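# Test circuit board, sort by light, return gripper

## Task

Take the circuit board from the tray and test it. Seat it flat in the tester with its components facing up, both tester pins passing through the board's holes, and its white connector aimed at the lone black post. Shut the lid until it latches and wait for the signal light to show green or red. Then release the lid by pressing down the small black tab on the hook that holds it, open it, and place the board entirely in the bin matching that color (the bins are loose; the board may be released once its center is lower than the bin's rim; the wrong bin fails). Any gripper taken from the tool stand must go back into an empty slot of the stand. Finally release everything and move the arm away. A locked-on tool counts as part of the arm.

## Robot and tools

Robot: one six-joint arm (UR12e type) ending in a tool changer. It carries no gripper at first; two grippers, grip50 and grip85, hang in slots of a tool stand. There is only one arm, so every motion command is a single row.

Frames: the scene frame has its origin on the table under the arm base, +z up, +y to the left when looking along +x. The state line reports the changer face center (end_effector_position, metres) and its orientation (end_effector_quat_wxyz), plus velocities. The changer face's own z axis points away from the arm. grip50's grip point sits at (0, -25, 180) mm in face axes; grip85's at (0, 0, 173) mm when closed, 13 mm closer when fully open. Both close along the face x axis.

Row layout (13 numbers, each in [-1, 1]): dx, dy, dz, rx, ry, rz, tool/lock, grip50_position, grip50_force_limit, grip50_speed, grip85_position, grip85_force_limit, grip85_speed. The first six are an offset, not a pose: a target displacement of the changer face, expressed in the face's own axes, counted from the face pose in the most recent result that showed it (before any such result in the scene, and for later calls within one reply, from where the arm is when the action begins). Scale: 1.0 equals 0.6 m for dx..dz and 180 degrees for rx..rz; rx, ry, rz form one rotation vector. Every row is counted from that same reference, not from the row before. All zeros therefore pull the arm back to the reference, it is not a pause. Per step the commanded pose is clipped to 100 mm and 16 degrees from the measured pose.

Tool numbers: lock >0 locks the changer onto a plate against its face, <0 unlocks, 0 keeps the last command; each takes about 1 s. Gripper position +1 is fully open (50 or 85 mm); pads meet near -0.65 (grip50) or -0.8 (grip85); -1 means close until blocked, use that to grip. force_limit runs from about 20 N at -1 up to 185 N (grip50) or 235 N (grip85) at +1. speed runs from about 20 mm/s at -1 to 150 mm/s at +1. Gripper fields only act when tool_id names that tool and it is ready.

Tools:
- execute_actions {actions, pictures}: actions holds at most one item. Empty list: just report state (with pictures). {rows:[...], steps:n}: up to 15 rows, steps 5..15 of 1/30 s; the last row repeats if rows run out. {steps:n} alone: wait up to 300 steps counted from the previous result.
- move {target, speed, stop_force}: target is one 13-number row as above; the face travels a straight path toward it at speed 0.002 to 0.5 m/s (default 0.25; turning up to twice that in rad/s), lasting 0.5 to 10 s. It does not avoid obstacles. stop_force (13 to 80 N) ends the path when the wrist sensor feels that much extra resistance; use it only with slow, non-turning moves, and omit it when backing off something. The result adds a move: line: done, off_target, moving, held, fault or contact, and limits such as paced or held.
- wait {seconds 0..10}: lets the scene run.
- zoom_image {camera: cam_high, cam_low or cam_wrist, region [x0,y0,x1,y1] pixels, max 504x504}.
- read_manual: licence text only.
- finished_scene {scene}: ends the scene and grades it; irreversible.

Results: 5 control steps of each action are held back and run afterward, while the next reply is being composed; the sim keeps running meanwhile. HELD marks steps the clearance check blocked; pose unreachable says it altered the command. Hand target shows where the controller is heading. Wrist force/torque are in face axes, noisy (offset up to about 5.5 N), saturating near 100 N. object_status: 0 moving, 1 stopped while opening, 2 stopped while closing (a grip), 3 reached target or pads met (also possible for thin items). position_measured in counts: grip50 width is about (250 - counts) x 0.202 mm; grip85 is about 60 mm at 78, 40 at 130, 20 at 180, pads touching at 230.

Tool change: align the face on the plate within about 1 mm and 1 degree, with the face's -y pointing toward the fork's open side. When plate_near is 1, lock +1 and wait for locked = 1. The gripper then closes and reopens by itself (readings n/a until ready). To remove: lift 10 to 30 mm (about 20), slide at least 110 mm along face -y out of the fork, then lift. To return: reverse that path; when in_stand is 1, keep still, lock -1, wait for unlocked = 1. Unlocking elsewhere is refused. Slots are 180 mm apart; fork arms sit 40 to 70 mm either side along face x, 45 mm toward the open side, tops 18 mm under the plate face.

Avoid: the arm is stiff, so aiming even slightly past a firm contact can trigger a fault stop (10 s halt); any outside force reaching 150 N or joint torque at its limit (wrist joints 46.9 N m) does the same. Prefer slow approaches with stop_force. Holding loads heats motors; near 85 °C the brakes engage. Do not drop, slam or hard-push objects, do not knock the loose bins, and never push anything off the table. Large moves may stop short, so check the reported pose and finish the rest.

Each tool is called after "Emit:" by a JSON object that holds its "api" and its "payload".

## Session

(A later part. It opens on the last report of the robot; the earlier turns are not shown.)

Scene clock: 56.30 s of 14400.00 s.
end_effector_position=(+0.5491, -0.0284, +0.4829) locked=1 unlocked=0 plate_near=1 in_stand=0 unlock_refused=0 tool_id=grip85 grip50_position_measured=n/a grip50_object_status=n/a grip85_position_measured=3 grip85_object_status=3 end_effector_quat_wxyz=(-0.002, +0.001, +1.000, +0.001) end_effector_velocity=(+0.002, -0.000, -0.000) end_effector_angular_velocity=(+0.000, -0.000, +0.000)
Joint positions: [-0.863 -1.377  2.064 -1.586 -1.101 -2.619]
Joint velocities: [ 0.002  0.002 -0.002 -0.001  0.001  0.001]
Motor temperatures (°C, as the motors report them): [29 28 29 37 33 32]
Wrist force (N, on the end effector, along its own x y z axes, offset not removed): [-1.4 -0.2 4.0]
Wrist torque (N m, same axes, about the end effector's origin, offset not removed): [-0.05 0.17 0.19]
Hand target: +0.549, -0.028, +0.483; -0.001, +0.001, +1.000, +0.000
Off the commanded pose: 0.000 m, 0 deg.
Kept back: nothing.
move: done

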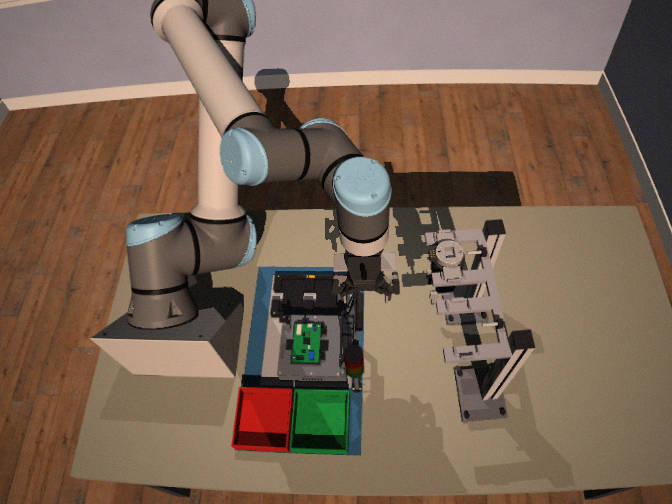

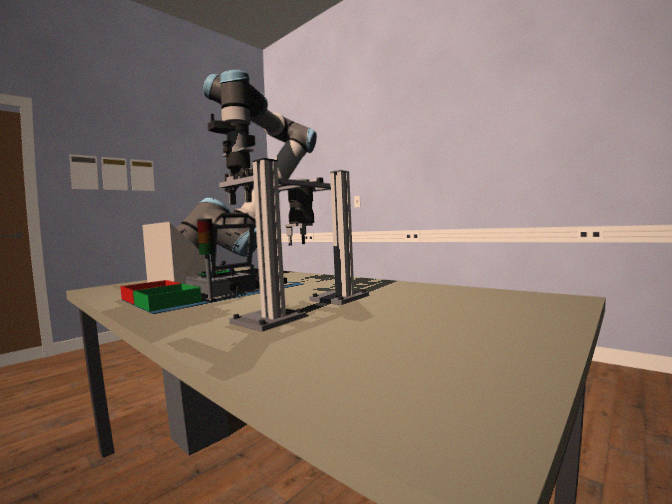

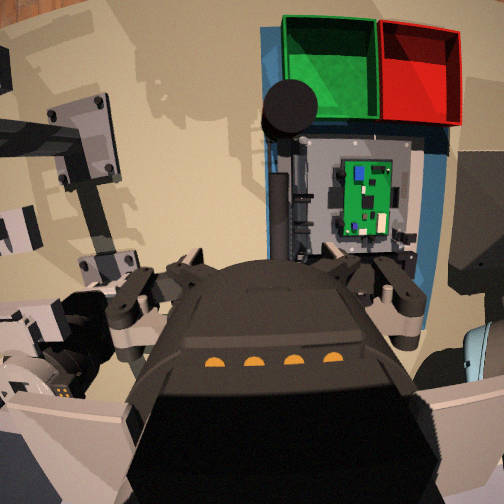

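Emit:
{"api": "move", "payload": {"target": [0.027,0,0.055,0,0,0,0,1,0,0,1,-0.5,-0.5], "speed": 0.1}}

Emit:
{"api": "move", "payload": {"target": [0,0,0,0,0,0,0,1,0,0,-1,-0.9,0], "speed": 0.1}}

Emit:
{"api": "zoom_image", "payload": {"camera": "cam_low", "region": [170, 80, 330, 310]}}

Scene clock: 57.67 s of 14400.00 s.
end_effector_position=(+0.5328, -0.0283, +0.4501) locked=1 unlocked=0 plate_near=1 in_stand=0 unlock_refused=0 tool_id=grip85 grip50_position_measured=n/a grip50_object_status=n/a grip85_position_measured=3 grip85_object_status=3 end_effector_quat_wxyz=(-0.002, +0.001, +1.000, +0.001) end_effector_velocity=(-0.001, -0.000, -0.001) end_effector_angular_velocity=(-0.001, +0.000, +0.001)
Joint positions: [-0.859 -1.388  2.132 -1.644 -1.099 -2.616]
Joint velocities: [ 0.    -0.001  0.003 -0.004 -0.001 -0.   ]
Motor temperatures (°C, as the motors report them): [29 28 29 37 33 32]
Wrist force (N, on the end effector, along its own x y z axes, offset not removed): [1.3 -0.4 -3.2]
Wrist torque (N m, same axes, about the end effector's origin, offset not removed): [-0.04 0.10 0.23]
Hand target: +0.533, -0.028, +0.450; -0.002, +0.001, +1.000, +0.001
Off the commanded pose: 0.000 m, 0 deg.
Kept back: nothing.
move: done

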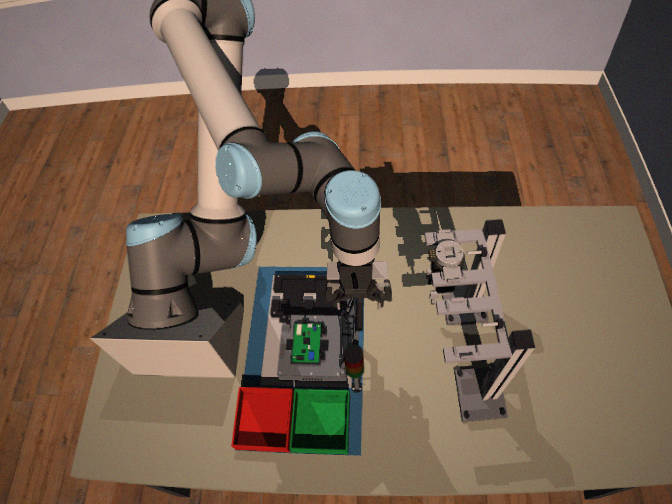

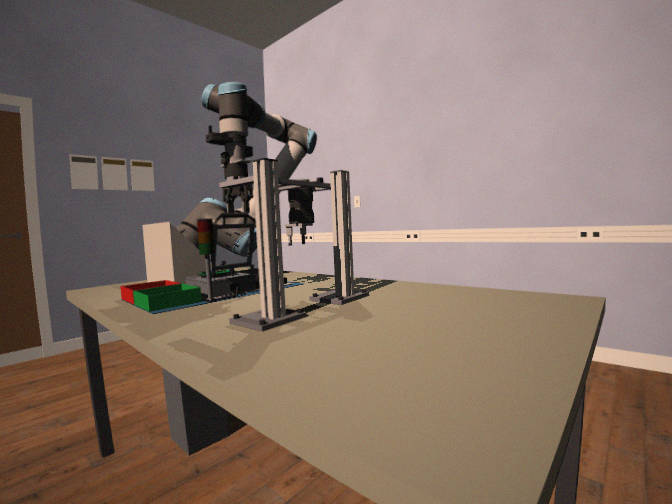

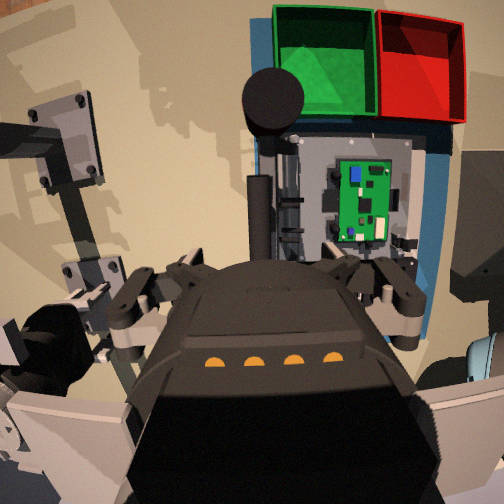

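Scene clock: 58.80 s of 14400.00 s.
end_effector_position=(+0.5329, -0.0283, +0.4502) locked=1 unlocked=0 plate_near=1 in_stand=0 unlock_refused=0 tool_id=grip85 grip50_position_measured=n/a grip50_object_status=n/a grip85_position_measured=192 grip85_object_status=2 end_effector_quat_wxyz=(-0.001, +0.001, +1.000, +0.000) end_effector_velocity=(-0.000, -0.000, -0.000) end_effector_angular_velocity=(-0.001, +0.001, -0.000)
Joint positions: [-0.859 -1.388  2.132 -1.644 -1.099 -2.616]
Joint velocities: [-0.     0.     0.    -0.    -0.001  0.   ]
Motor temperatures (°C, as the motors report them): [29 28 29 37 33 32]
Wrist force (N, on the end effector, along its own x y z axes, offset not removed): [-4.5 2.8 -5.7]
Wrist torque (N m, same axes, about the end effector's origin, offset not removed): [-0.33 -0.14 0.26]
Hand target: +0.533, -0.028, +0.450; -0.002, +0.001, +1.000, +0.001
Off the commanded pose: 0.000 m, 0 deg.
Kept back: nothing.
move: done

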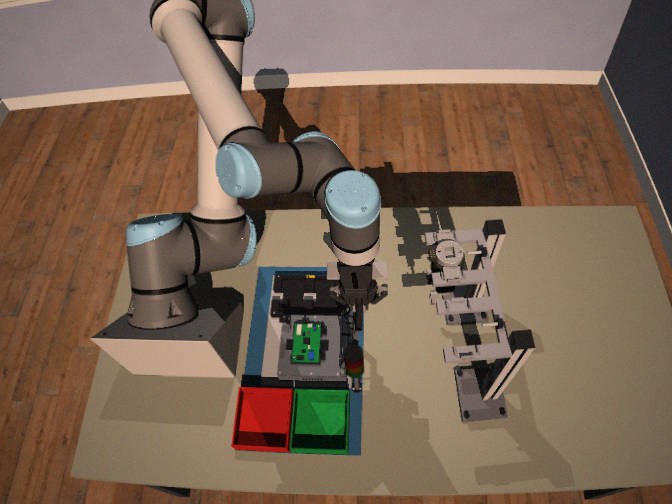

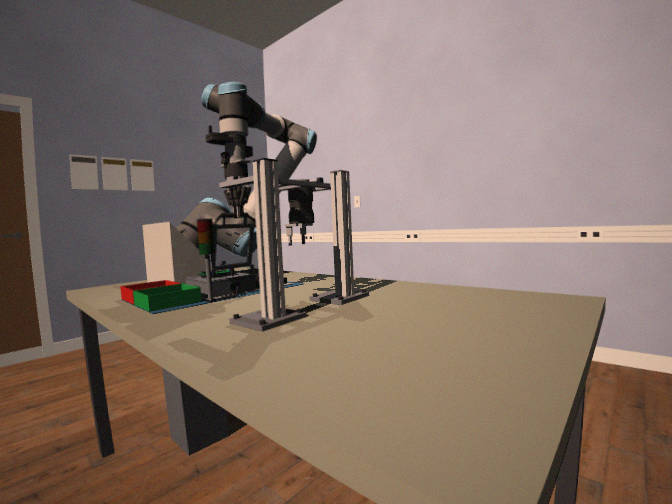

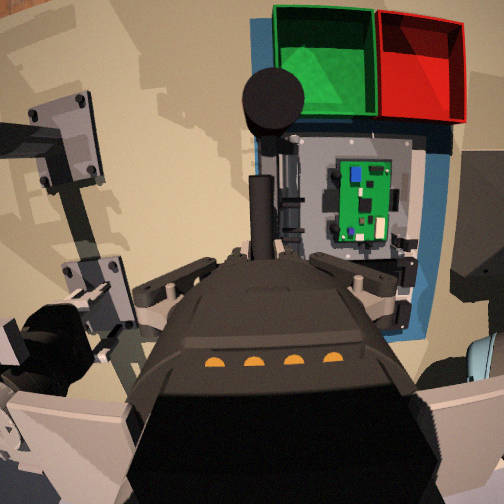

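Region (170, 80, 330, 310) of cam_low's 672x504 image, scaled by 2.191, with more detail than that image has; it fills the left 351 columns of this view, and the rest is white.

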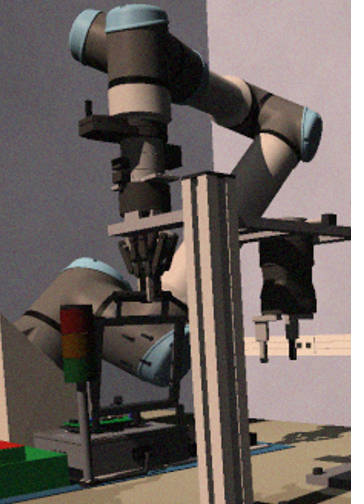

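Emit:
{"api": "move", "payload": {"target": [0.088,0,-0.006,0,0,0,0,1,0,0,-1,-0.9,0], "speed": 0.08}}

Emit:
{"api": "move", "payload": {"target": [0.105,0,0.018,0,0,0,0,1,0,0,-1,-0.9,0], "speed": 0.08}}

Emit:
{"api": "move", "payload": {"target": [0.092,0,0.053,0,0,0,0,1,0,0,-1,-0.9,0], "speed": 0.08}}

Emit:
{"api": "zoom_image", "payload": {"camera": "cam_low", "region": [150, 80, 330, 310]}}

Scene clock: 60.17 s of 14400.00 s.
end_effector_position=(+0.4802, -0.0282, +0.4537) locked=1 unlocked=0 plate_near=1 in_stand=0 unlock_refused=0 tool_id=grip85 grip50_position_measured=n/a grip50_object_status=n/a grip85_position_measured=192 grip85_object_status=2 end_effector_quat_wxyz=(-0.002, +0.001, +1.000, +0.001) end_effector_velocity=(-0.002, -0.000, +0.001) end_effector_angular_velocity=(-0.001, -0.001, +0.001)
Joint positions: [-0.931 -1.454  2.2   -1.619 -1.144 -2.677]
Joint velocities: [-0.003 -0.003  0.002  0.001 -0.002 -0.003]
Motor temperatures (°C, as the motors report them): [29 28 29 37 33 32]
Wrist force (N, on the end effector, along its own x y z axes, offset not removed): [-8.8 -2.1 23.7]
Wrist torque (N m, same axes, about the end effector's origin, offset not removed): [-0.23 -0.37 0.29]
Hand target: +0.480, -0.028, +0.454; -0.001, +0.001, +1.000, +0.001
Off the commanded pose: 0.000 m, 0 deg.
Kept back: nothing.
move: done

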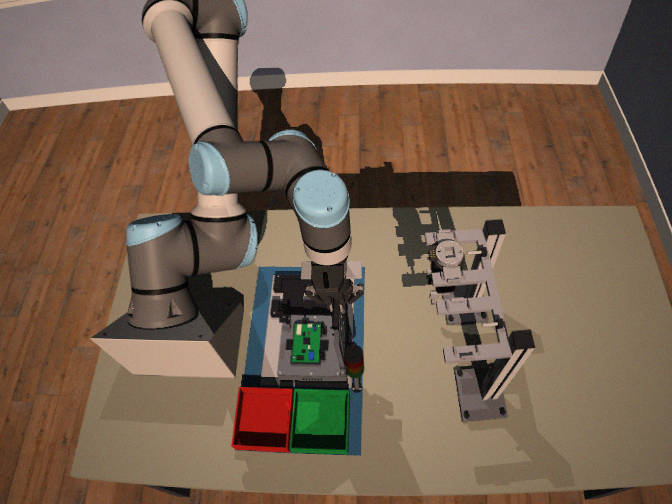

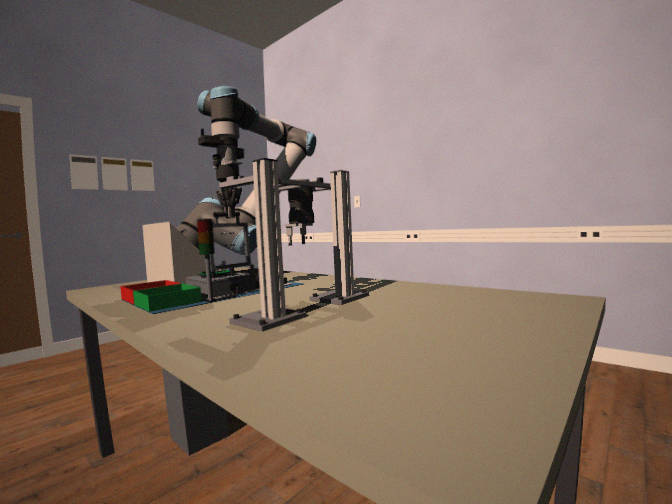

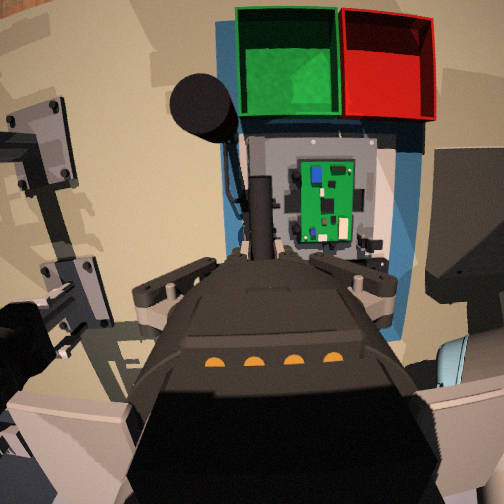

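Scene clock: 61.37 s of 14400.00 s.
end_effector_position=(+0.4174, -0.0281, +0.4432) locked=1 unlocked=0 plate_near=1 in_stand=0 unlock_refused=0 tool_id=grip85 grip50_position_measured=n/a grip50_object_status=n/a grip85_position_measured=192 grip85_object_status=2 end_effector_quat_wxyz=(-0.002, +0.001, +1.000, +0.001) end_effector_velocity=(-0.002, +0.000, -0.000) end_effector_angular_velocity=(+0.001, -0.001, -0.001)
Joint positions: [-1.018 -1.529  2.295 -1.611 -1.201 -2.749]
Joint velocities: [-0.003 -0.003  0.003  0.001 -0.001 -0.002]
Motor temperatures (°C, as the motors report them): [29 28 29 37 33 32]
Wrist force (N, on the end effector, along its own x y z axes, offset not removed): [-19.7 1.8 33.0]
Wrist torque (N m, same axes, about the end effector's origin, offset not removed): [-0.36 -2.33 0.30]
Hand target: +0.417, -0.028, +0.443; -0.002, +0.001, +1.000, +0.001
Off the commanded pose: 0.000 m, 0 deg.
Kept back: nothing.
move: done

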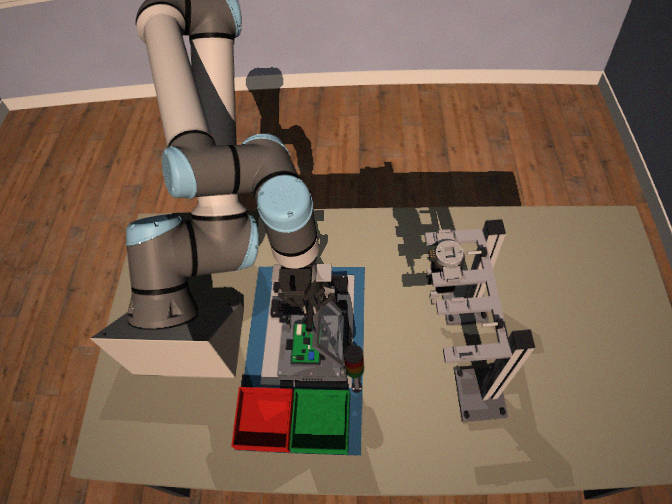

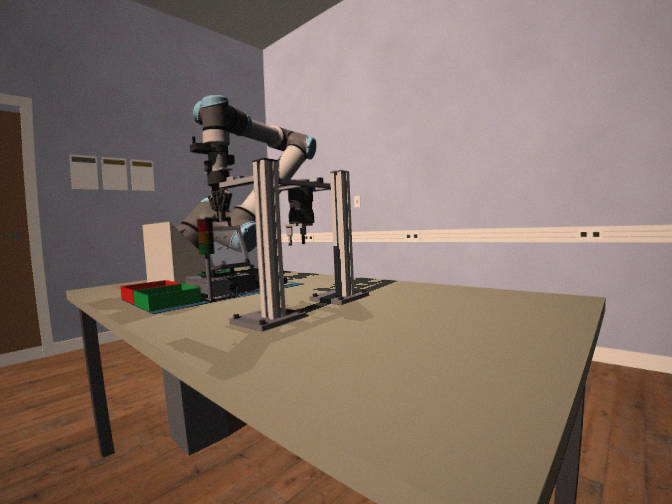

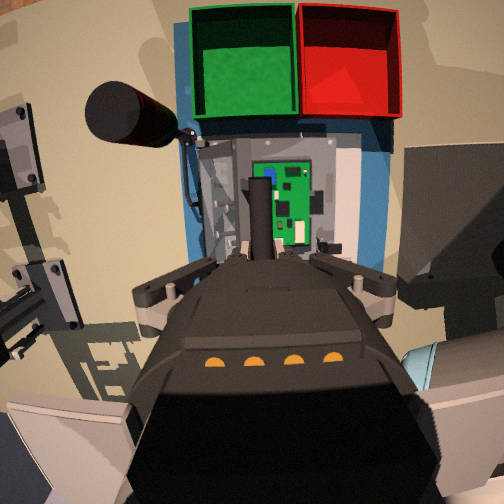

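Scene clock: 62.57 s of 14400.00 s.
end_effector_position=(+0.3623, -0.0280, +0.4116) locked=1 unlocked=0 plate_near=1 in_stand=0 unlock_refused=0 tool_id=grip85 grip50_position_measured=n/a grip50_object_status=n/a grip85_position_measured=192 grip85_object_status=2 end_effector_quat_wxyz=(-0.001, +0.001, +1.000, +0.001) end_effector_velocity=(-0.002, +0.000, -0.001) end_effector_angular_velocity=(+0.000, +0.001, -0.002)
Joint positions: [-1.094 -1.589  2.406 -1.642 -1.252 -2.809]
Joint velocities: [-0.003 -0.002  0.003 -0.    -0.003 -0.001]
Motor temperatures (°C, as the motors report them): [29 28 29 37 33 32]
Wrist force (N, on the end effector, along its own x y z axes, offset not removed): [-34.0 3.2 33.1]
Wrist torque (N m, same axes, about the end effector's origin, offset not removed): [-0.53 -5.10 0.38]
Hand target: +0.362, -0.028, +0.412; -0.001, +0.001, +1.000, +0.001
Off the commanded pose: 0.000 m, 0 deg.
Kept back: nothing.
move: done

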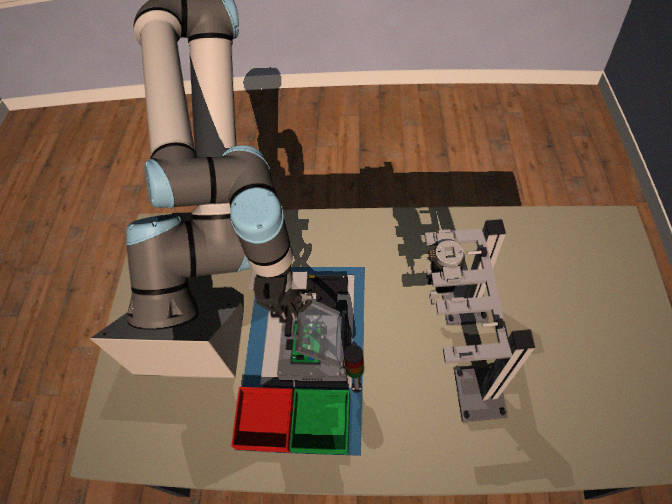

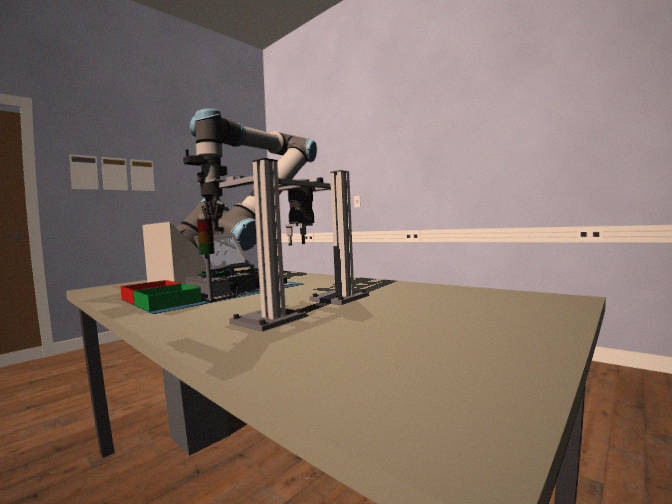

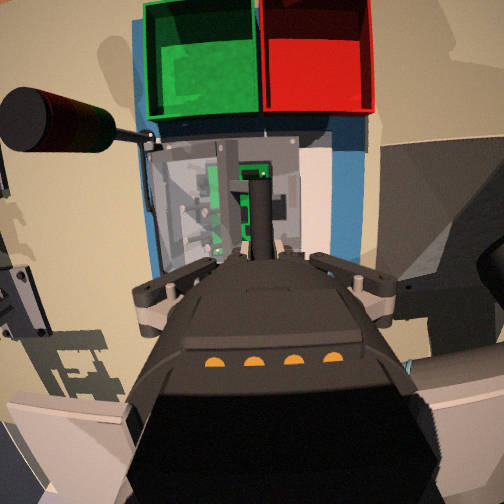

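Region (150, 80, 330, 310) of cam_low's 672x504 image, scaled by 2.191, with more detail than that image has; it fills the left 394 columns of this view, and the rest is white.

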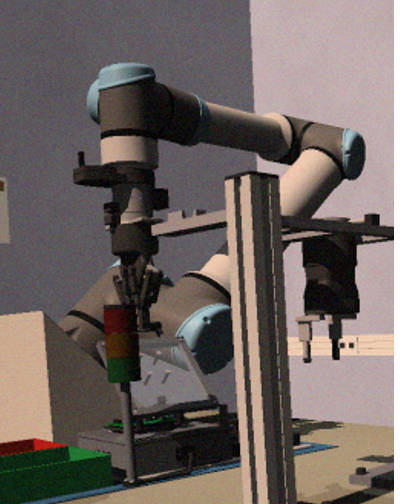

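Emit:
{"api": "move", "payload": {"target": [0.048,0,0.102,0,0,0,0,1,0,0,-1,-0.9,0], "speed": 0.07}}

Emit:
{"api": "move", "payload": {"target": [0.023,0,0.075,0,0,0,0,1,0,0,-1,-0.9,0], "speed": 0.05}}

Scene clock: 74.03 s of 14400.00 s.
end_effector_position=(+0.3326, -0.0278, +0.3514) locked=1 unlocked=0 plate_near=1 in_stand=0 unlock_refused=0 tool_id=grip85 grip50_position_measured=n/a grip50_object_status=n/a grip85_position_measured=192 grip85_object_status=2 end_effector_quat_wxyz=(-0.005, +0.001, +1.000, +0.000) end_effector_velocity=(-0.000, +0.000, -0.000) end_effector_angular_velocity=(+0.000, -0.000, +0.001)
Joint positions: [-1.109 -1.597  2.526 -1.75  -1.268 -2.821]
Joint velocities: [ 0.     0.     0.    -0.     0.    -0.001]
Motor temperatures (°C, as the motors report them): [29 28 29 37 33 32]
Wrist force (N, on the end effector, along its own x y z axes, offset not removed): [15.3 2.8 -12.0]
Wrist torque (N m, same axes, about the end effector's origin, offset not removed): [-0.65 3.48 0.40]
Hand target: +0.333, -0.028, +0.351; -0.004, +0.001, +1.000, +0.000
Off the commanded pose: 0.001 m, 0 deg.
FORCE FAULT: contact force on the arm reached its limit, and the arm stopped for 10 seconds. The contact can be on any part of the arm, not only on its tool. The arm's remaining commands of this call were not run. The arm holds still and accepts commands again. Move the arm away from the contact; if what it grips holds it there, let go first. Pushing or pulling that hard again can fault the arm again.
Kept back: nothing.
move: fault

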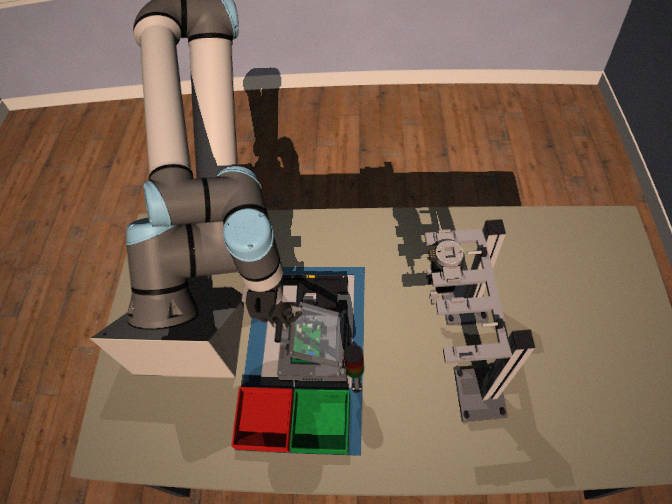

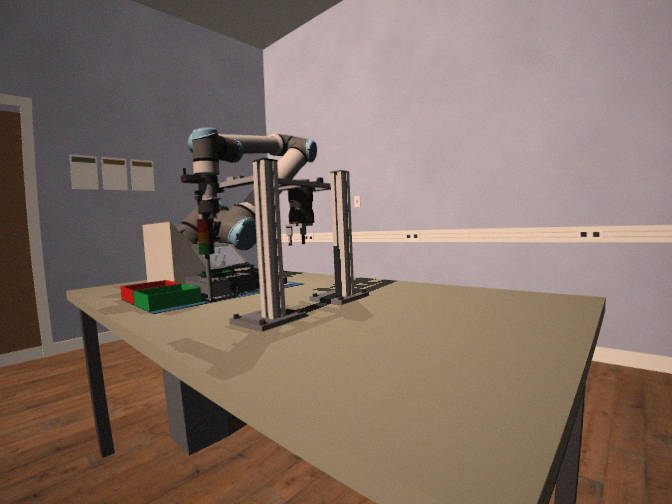

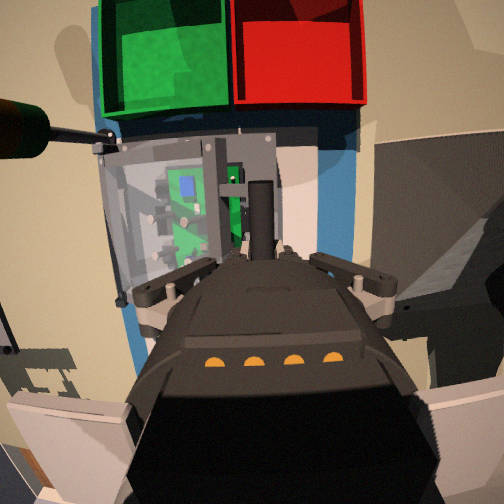

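not run: a fault stop came before this call.

Emit:
{"api": "move", "payload": {"target": [0.01,0,0,0,0,0,0,1,0,0,0.0,-0.9,-0.5], "speed": 0.02}}

Scene clock: 75.37 s of 14400.00 s.
end_effector_position=(+0.3266, -0.0277, +0.3514) locked=1 unlocked=0 plate_near=1 in_stand=0 unlock_refused=0 tool_id=grip85 grip50_position_measured=n/a grip50_object_status=n/a grip85_position_measured=143 grip85_object_status=1 end_effector_quat_wxyz=(-0.005, +0.001, +1.000, +0.000) end_effector_velocity=(+0.000, -0.000, +0.000) end_effector_angular_velocity=(-0.000, -0.002, +0.002)
Joint positions: [-1.123 -1.605  2.533 -1.745 -1.277 -2.831]
Joint velocities: [ 0.     0.    -0.    -0.001  0.002 -0.001]
Motor temperatures (°C, as the motors report them): [29 28 29 37 33 32]
Wrist force (N, on the end effector, along its own x y z axes, offset not removed): [59.6 5.0 -32.1]
Wrist torque (N m, same axes, about the end effector's origin, offset not removed): [-0.84 5.80 0.16]
Hand target: +0.327, -0.028, +0.351; -0.005, +0.001, +1.000, +0.000
Off the commanded pose: 0.000 m, 0 deg.
Kept back: nothing.
move: done

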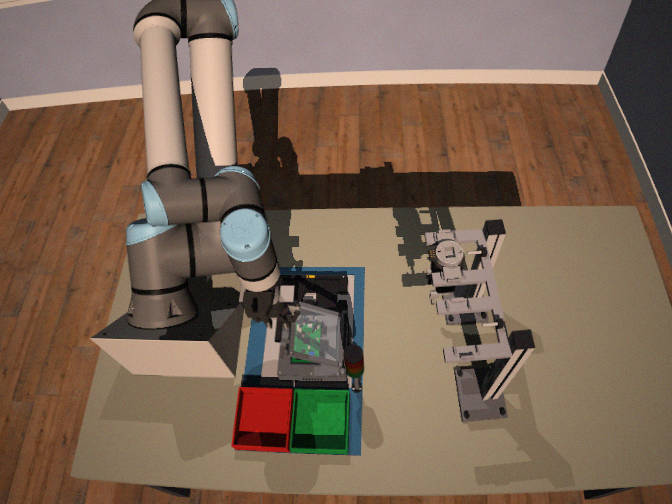

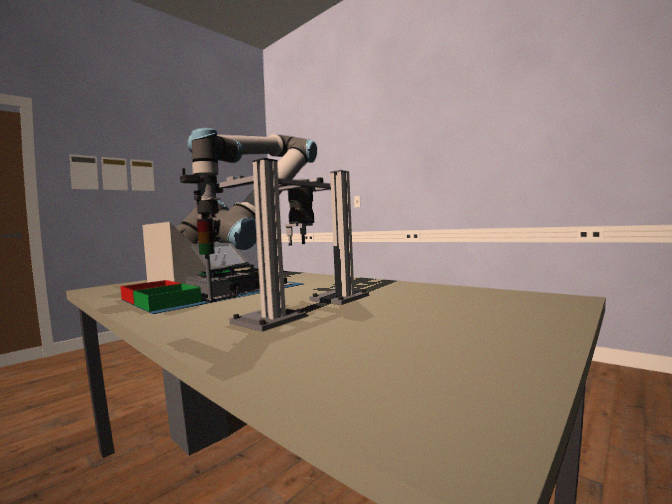

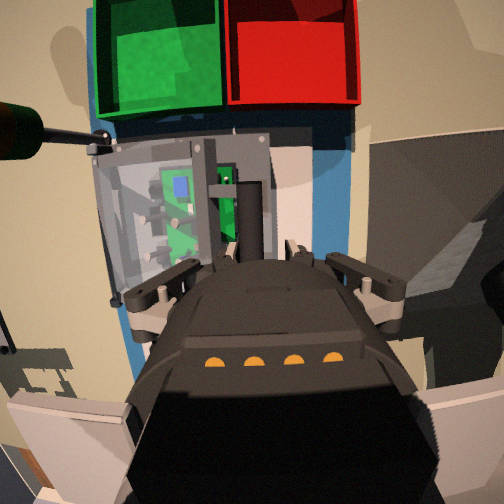

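Emit:
{"api": "move", "payload": {"target": [0,0,0,0,0,0,0,1,0,0,-0.4,-0.9,-0.5], "speed": 0.02}}

Emit:
{"api": "move", "payload": {"target": [0,0,-0.07,0,0,0,0,1,0,0,-0.4,-0.9,-0.5], "speed": 0.03}}

Scene clock: 76.40 s of 14400.00 s.
end_effector_position=(+0.3267, -0.0277, +0.3514) locked=1 unlocked=0 plate_near=1 in_stand=0 unlock_refused=0 tool_id=grip85 grip50_position_measured=n/a grip50_object_status=n/a grip85_position_measured=170 grip85_object_status=2 end_effector_quat_wxyz=(-0.004, +0.001, +1.000, +0.000) end_effector_velocity=(-0.000, -0.000, +0.000) end_effector_angular_velocity=(+0.000, +0.002, -0.000)
Joint positions: [-1.123 -1.605  2.533 -1.745 -1.277 -2.831]
Joint velocities: [-0.     0.    -0.     0.001 -0.002 -0.   ]
Motor temperatures (°C, as the motors report them): [29 28 29 37 33 32]
Wrist force (N, on the end effector, along its own x y z axes, offset not removed): [-87.4 -14.3 53.1]
Wrist torque (N m, same axes, about the end effector's origin, offset not removed): [1.65 -3.84 0.41]
Hand target: +0.327, -0.028, +0.351; -0.005, +0.001, +1.000, +0.000
Off the commanded pose: 0.000 m, 0 deg.
Kept back: nothing.
move: done

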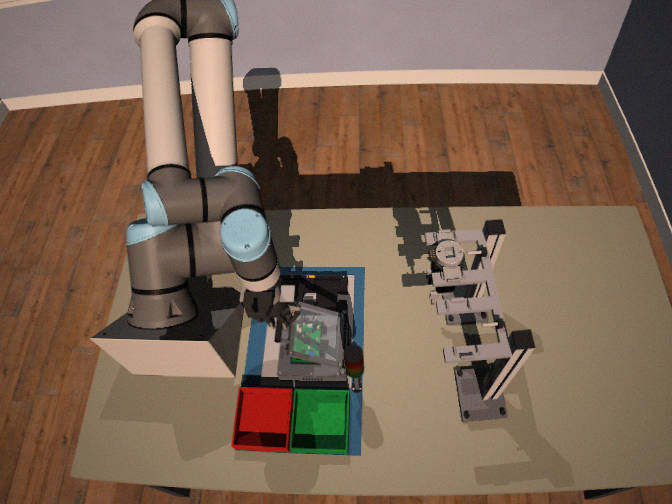

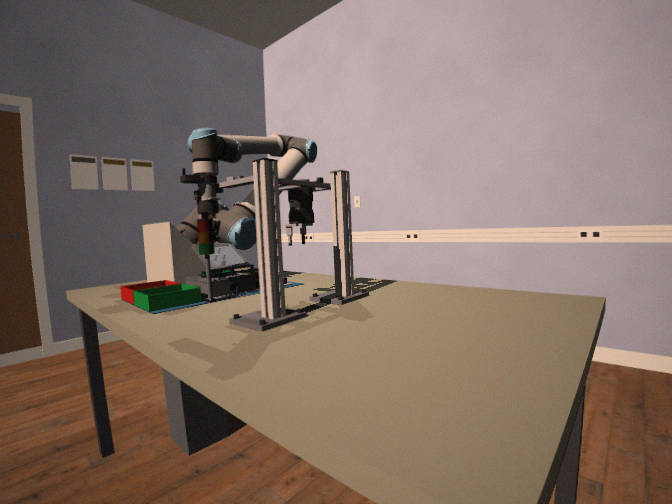

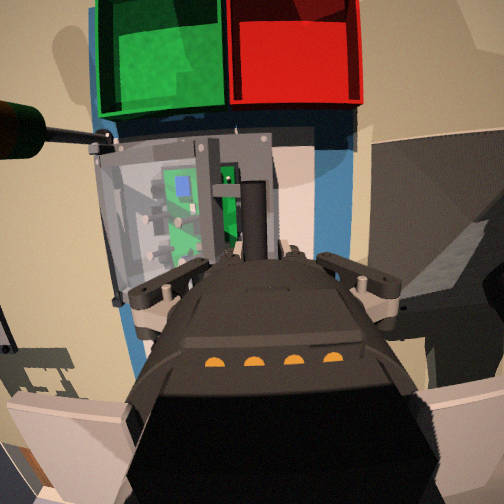

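Scene clock: 78.13 s of 14400.00 s.
end_effector_position=(+0.3270, -0.0278, +0.3933) locked=1 unlocked=0 plate_near=1 in_stand=0 unlock_refused=0 tool_id=grip85 grip50_position_measured=n/a grip50_object_status=n/a grip85_position_measured=179 grip85_object_status=3 end_effector_quat_wxyz=(-0.004, +0.001, +1.000, +0.000) end_effector_velocity=(+0.000, +0.000, +0.001) end_effector_angular_velocity=(+0.001, -0.001, +0.000)
Joint positions: [-1.151 -1.628  2.472 -1.656 -1.296 -2.852]
Joint velocities: [-0.001 -0.001 -0.002  0.004  0.    -0.001]
Motor temperatures (°C, as the motors report them): [29 28 29 37 33 32]
Wrist force (N, on the end effector, along its own x y z axes, offset not removed): [0.3 -0.6 -0.5]
Wrist torque (N m, same axes, about the end effector's origin, offset not removed): [0.03 0.03 0.12]
Hand target: +0.327, -0.028, +0.393; -0.004, +0.001, +1.000, +0.000
Off the commanded pose: 0.000 m, 0 deg.
Kept back: nothing.
move: done

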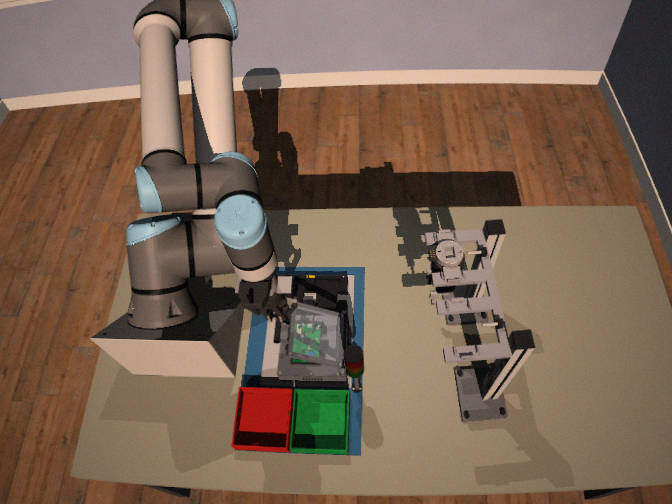

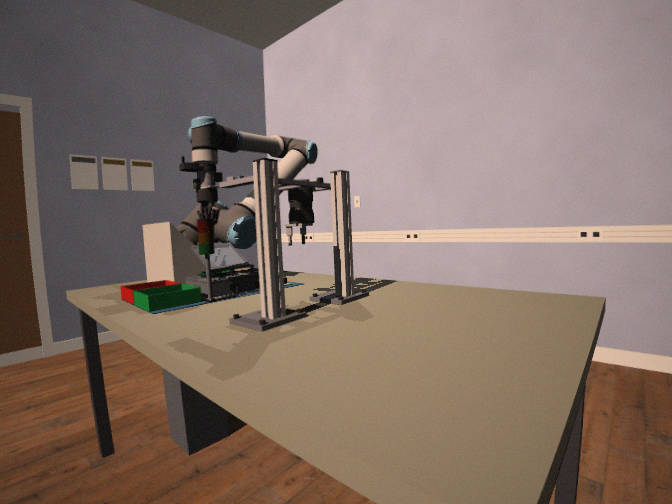

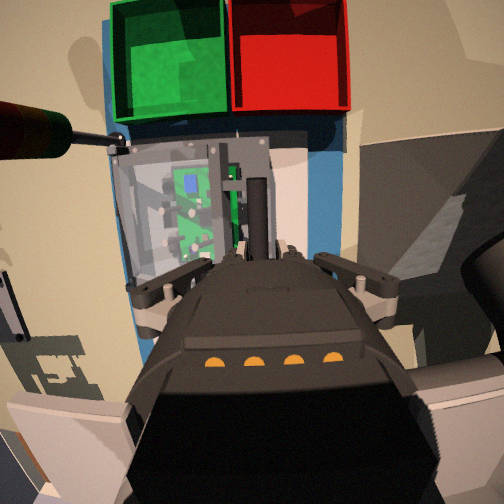

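Emit:
{"api": "move", "payload": {"target": [-0.05,0,-0.01,0,0,0,0,1,0,0,-1,0,0.5], "speed": 0.05}}

Emit:
{"api": "move", "payload": {"target": [0,0,0.22,0,0,0,0,1,0,0,-1,0,0.5], "speed": 0.03, "stop_force": 50}}

Scene clock: 79.33 s of 14400.00 s.
end_effector_position=(+0.3569, -0.0279, +0.3990) locked=1 unlocked=0 plate_near=1 in_stand=0 unlock_refused=0 tool_id=grip85 grip50_position_measured=n/a grip50_object_status=n/a grip85_position_measured=232 grip85_object_status=3 end_effector_quat_wxyz=(-0.004, +0.001, +1.000, +0.000) end_effector_velocity=(+0.002, -0.000, +0.000) end_effector_angular_velocity=(-0.000, -0.001, -0.000)
Joint positions: [-1.093 -1.59   2.43  -1.663 -1.257 -2.809]
Joint velocities: [ 0.003  0.003 -0.003 -0.001  0.003  0.003]
Motor temperatures (°C, as the motors report them): [29 28 29 37 33 32]
Wrist force (N, on the end effector, along its own x y z axes, offset not removed): [-1.0 -6.7 3.6]
Wrist torque (N m, same axes, about the end effector's origin, offset not removed): [-0.46 0.09 -0.09]
Hand target: +0.357, -0.028, +0.399; -0.004, +0.001, +1.000, +0.000
Off the commanded pose: 0.000 m, 0 deg.
Kept back: nothing.
move: done

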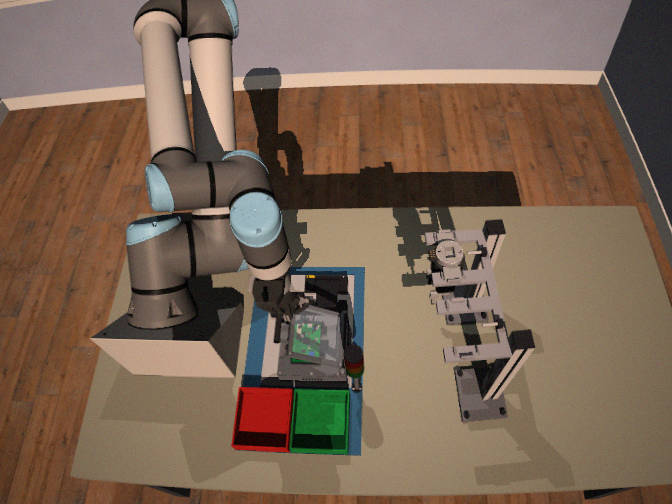

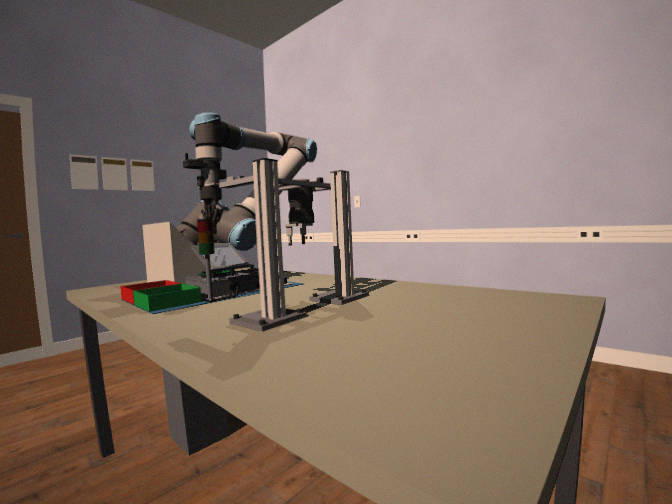

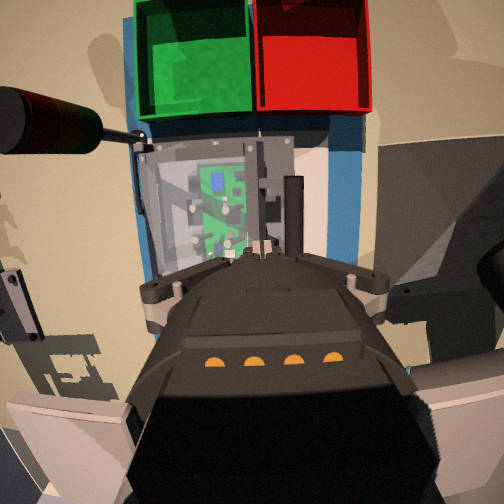

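Scene clock: 93.30 s of 14400.00 s.
end_effector_position=(+0.3570, -0.0285, +0.2882) locked=1 unlocked=0 plate_near=1 in_stand=0 unlock_refused=0 tool_id=grip85 grip50_position_measured=n/a grip50_object_status=n/a grip85_position_measured=232 grip85_object_status=3 end_effector_quat_wxyz=(-0.004, +0.001, +1.000, -0.001) end_effector_velocity=(-0.000, -0.000, -0.000) end_effector_angular_velocity=(-0.000, +0.001, +0.001)
Joint positions: [-1.005 -1.5    2.579 -1.93  -1.198 -2.739]
Joint velocities: [ 0.    -0.    -0.     0.    -0.001 -0.001]
Motor temperatures (°C, as the motors report them): [29 28 29 37 33 32]
Wrist force (N, on the end effector, along its own x y z axes, offset not removed): [2.8 2.6 -21.6]
Wrist torque (N m, same axes, about the end effector's origin, offset not removed): [-1.06 1.05 -0.02]
Hand target: +0.357, -0.028, +0.288; -0.004, +0.001, +1.000, -0.001
Off the commanded pose: 0.021 m, 0 deg.
FORCE FAULT: contact force on the arm reached its limit, and the arm stopped for 10 seconds. The contact can be on any part of the arm, not only on its tool. The arm's remaining commands of this call were not run. The arm holds still and accepts commands again. Move the arm away from the contact; if what it grips holds it there, let go first. Pushing or pulling that hard again can fault the arm again.
Kept back: nothing.
move: fault (stop_force had ended the path)

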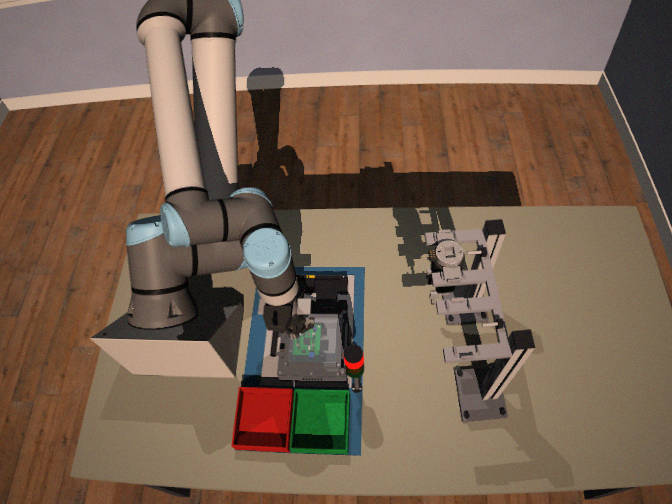

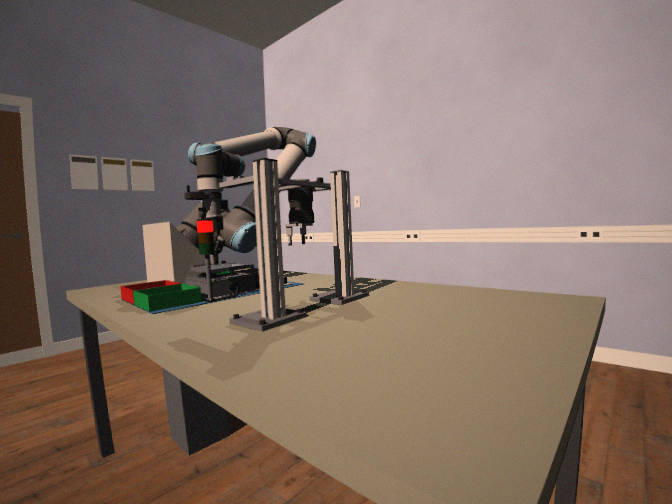

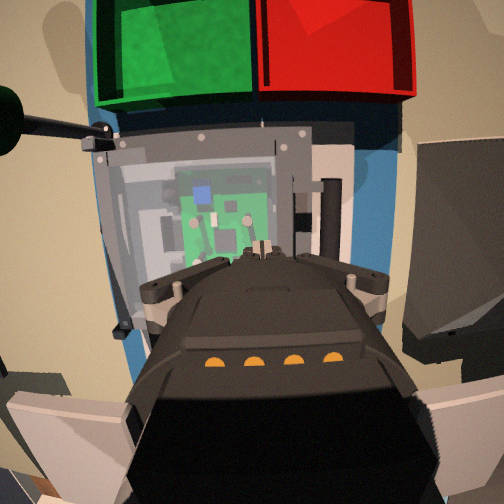

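Emit:
{"api": "move", "payload": {"target": [0.07,0.14,-0.1,0,0,0,0,1,0,0,-1,0,0.5], "speed": 0.1}}

Emit:
{"api": "zoom_image", "payload": {"camera": "cam_wrist", "region": [150, 80, 400, 270]}}

Scene clock: 95.17 s of 14400.00 s.
end_effector_position=(+0.3156, +0.0554, +0.3482) locked=1 unlocked=0 plate_near=1 in_stand=0 unlock_refused=0 tool_id=grip85 grip50_position_measured=n/a grip50_object_status=n/a grip85_position_measured=232 grip85_object_status=3 end_effector_quat_wxyz=(-0.004, +0.001, +1.000, -0.001) end_effector_velocity=(-0.001, +0.001, +0.001) end_effector_angular_velocity=(+0.001, -0.001, -0.001)
Joint positions: [-1.08  -1.832  2.561 -1.56  -1.248 -2.799]
Joint velocities: [-0.002 -0.005 -0.001  0.006 -0.    -0.001]
Motor temperatures (°C, as the motors report them): [29 28 29 37 33 32]
Wrist force (N, on the end effector, along its own x y z axes, offset not removed): [-3.0 -3.3 -1.0]
Wrist torque (N m, same axes, about the end effector's origin, offset not removed): [-0.58 0.20 0.07]
Hand target: +0.316, +0.055, +0.348; -0.004, +0.001, +1.000, -0.001
Off the commanded pose: 0.000 m, 0 deg.
Kept back: nothing.
move: done

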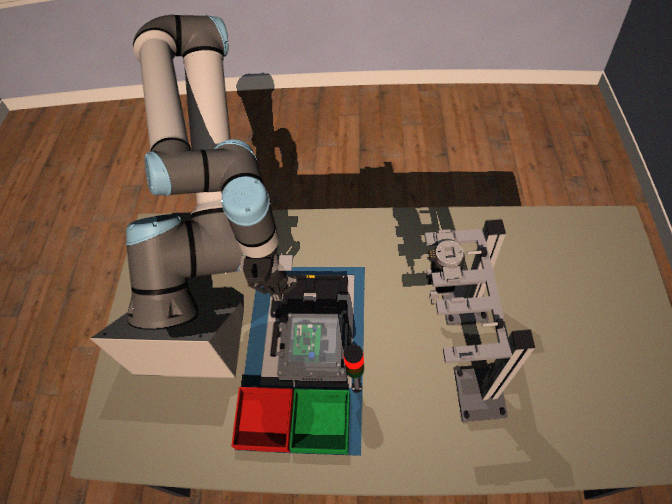

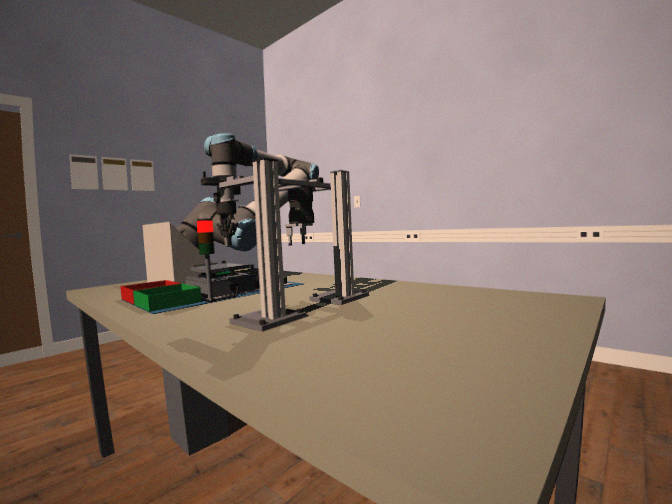

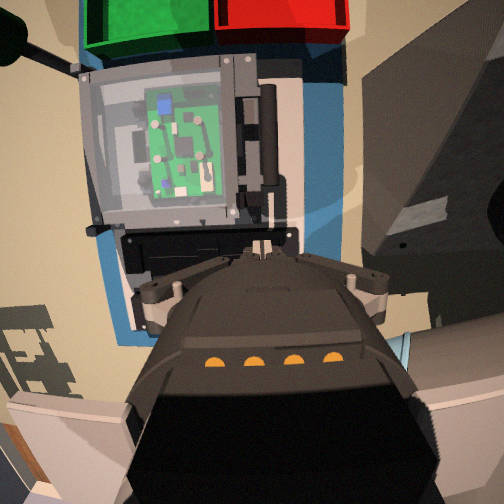

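Region (150, 80, 400, 270) of cam_wrist's 504x504 image, scaled by 2.016, with more detail than that image has; it fills the top 383 rows of this view, and the rest is white.

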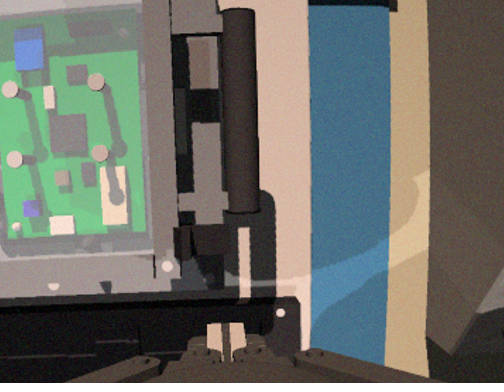

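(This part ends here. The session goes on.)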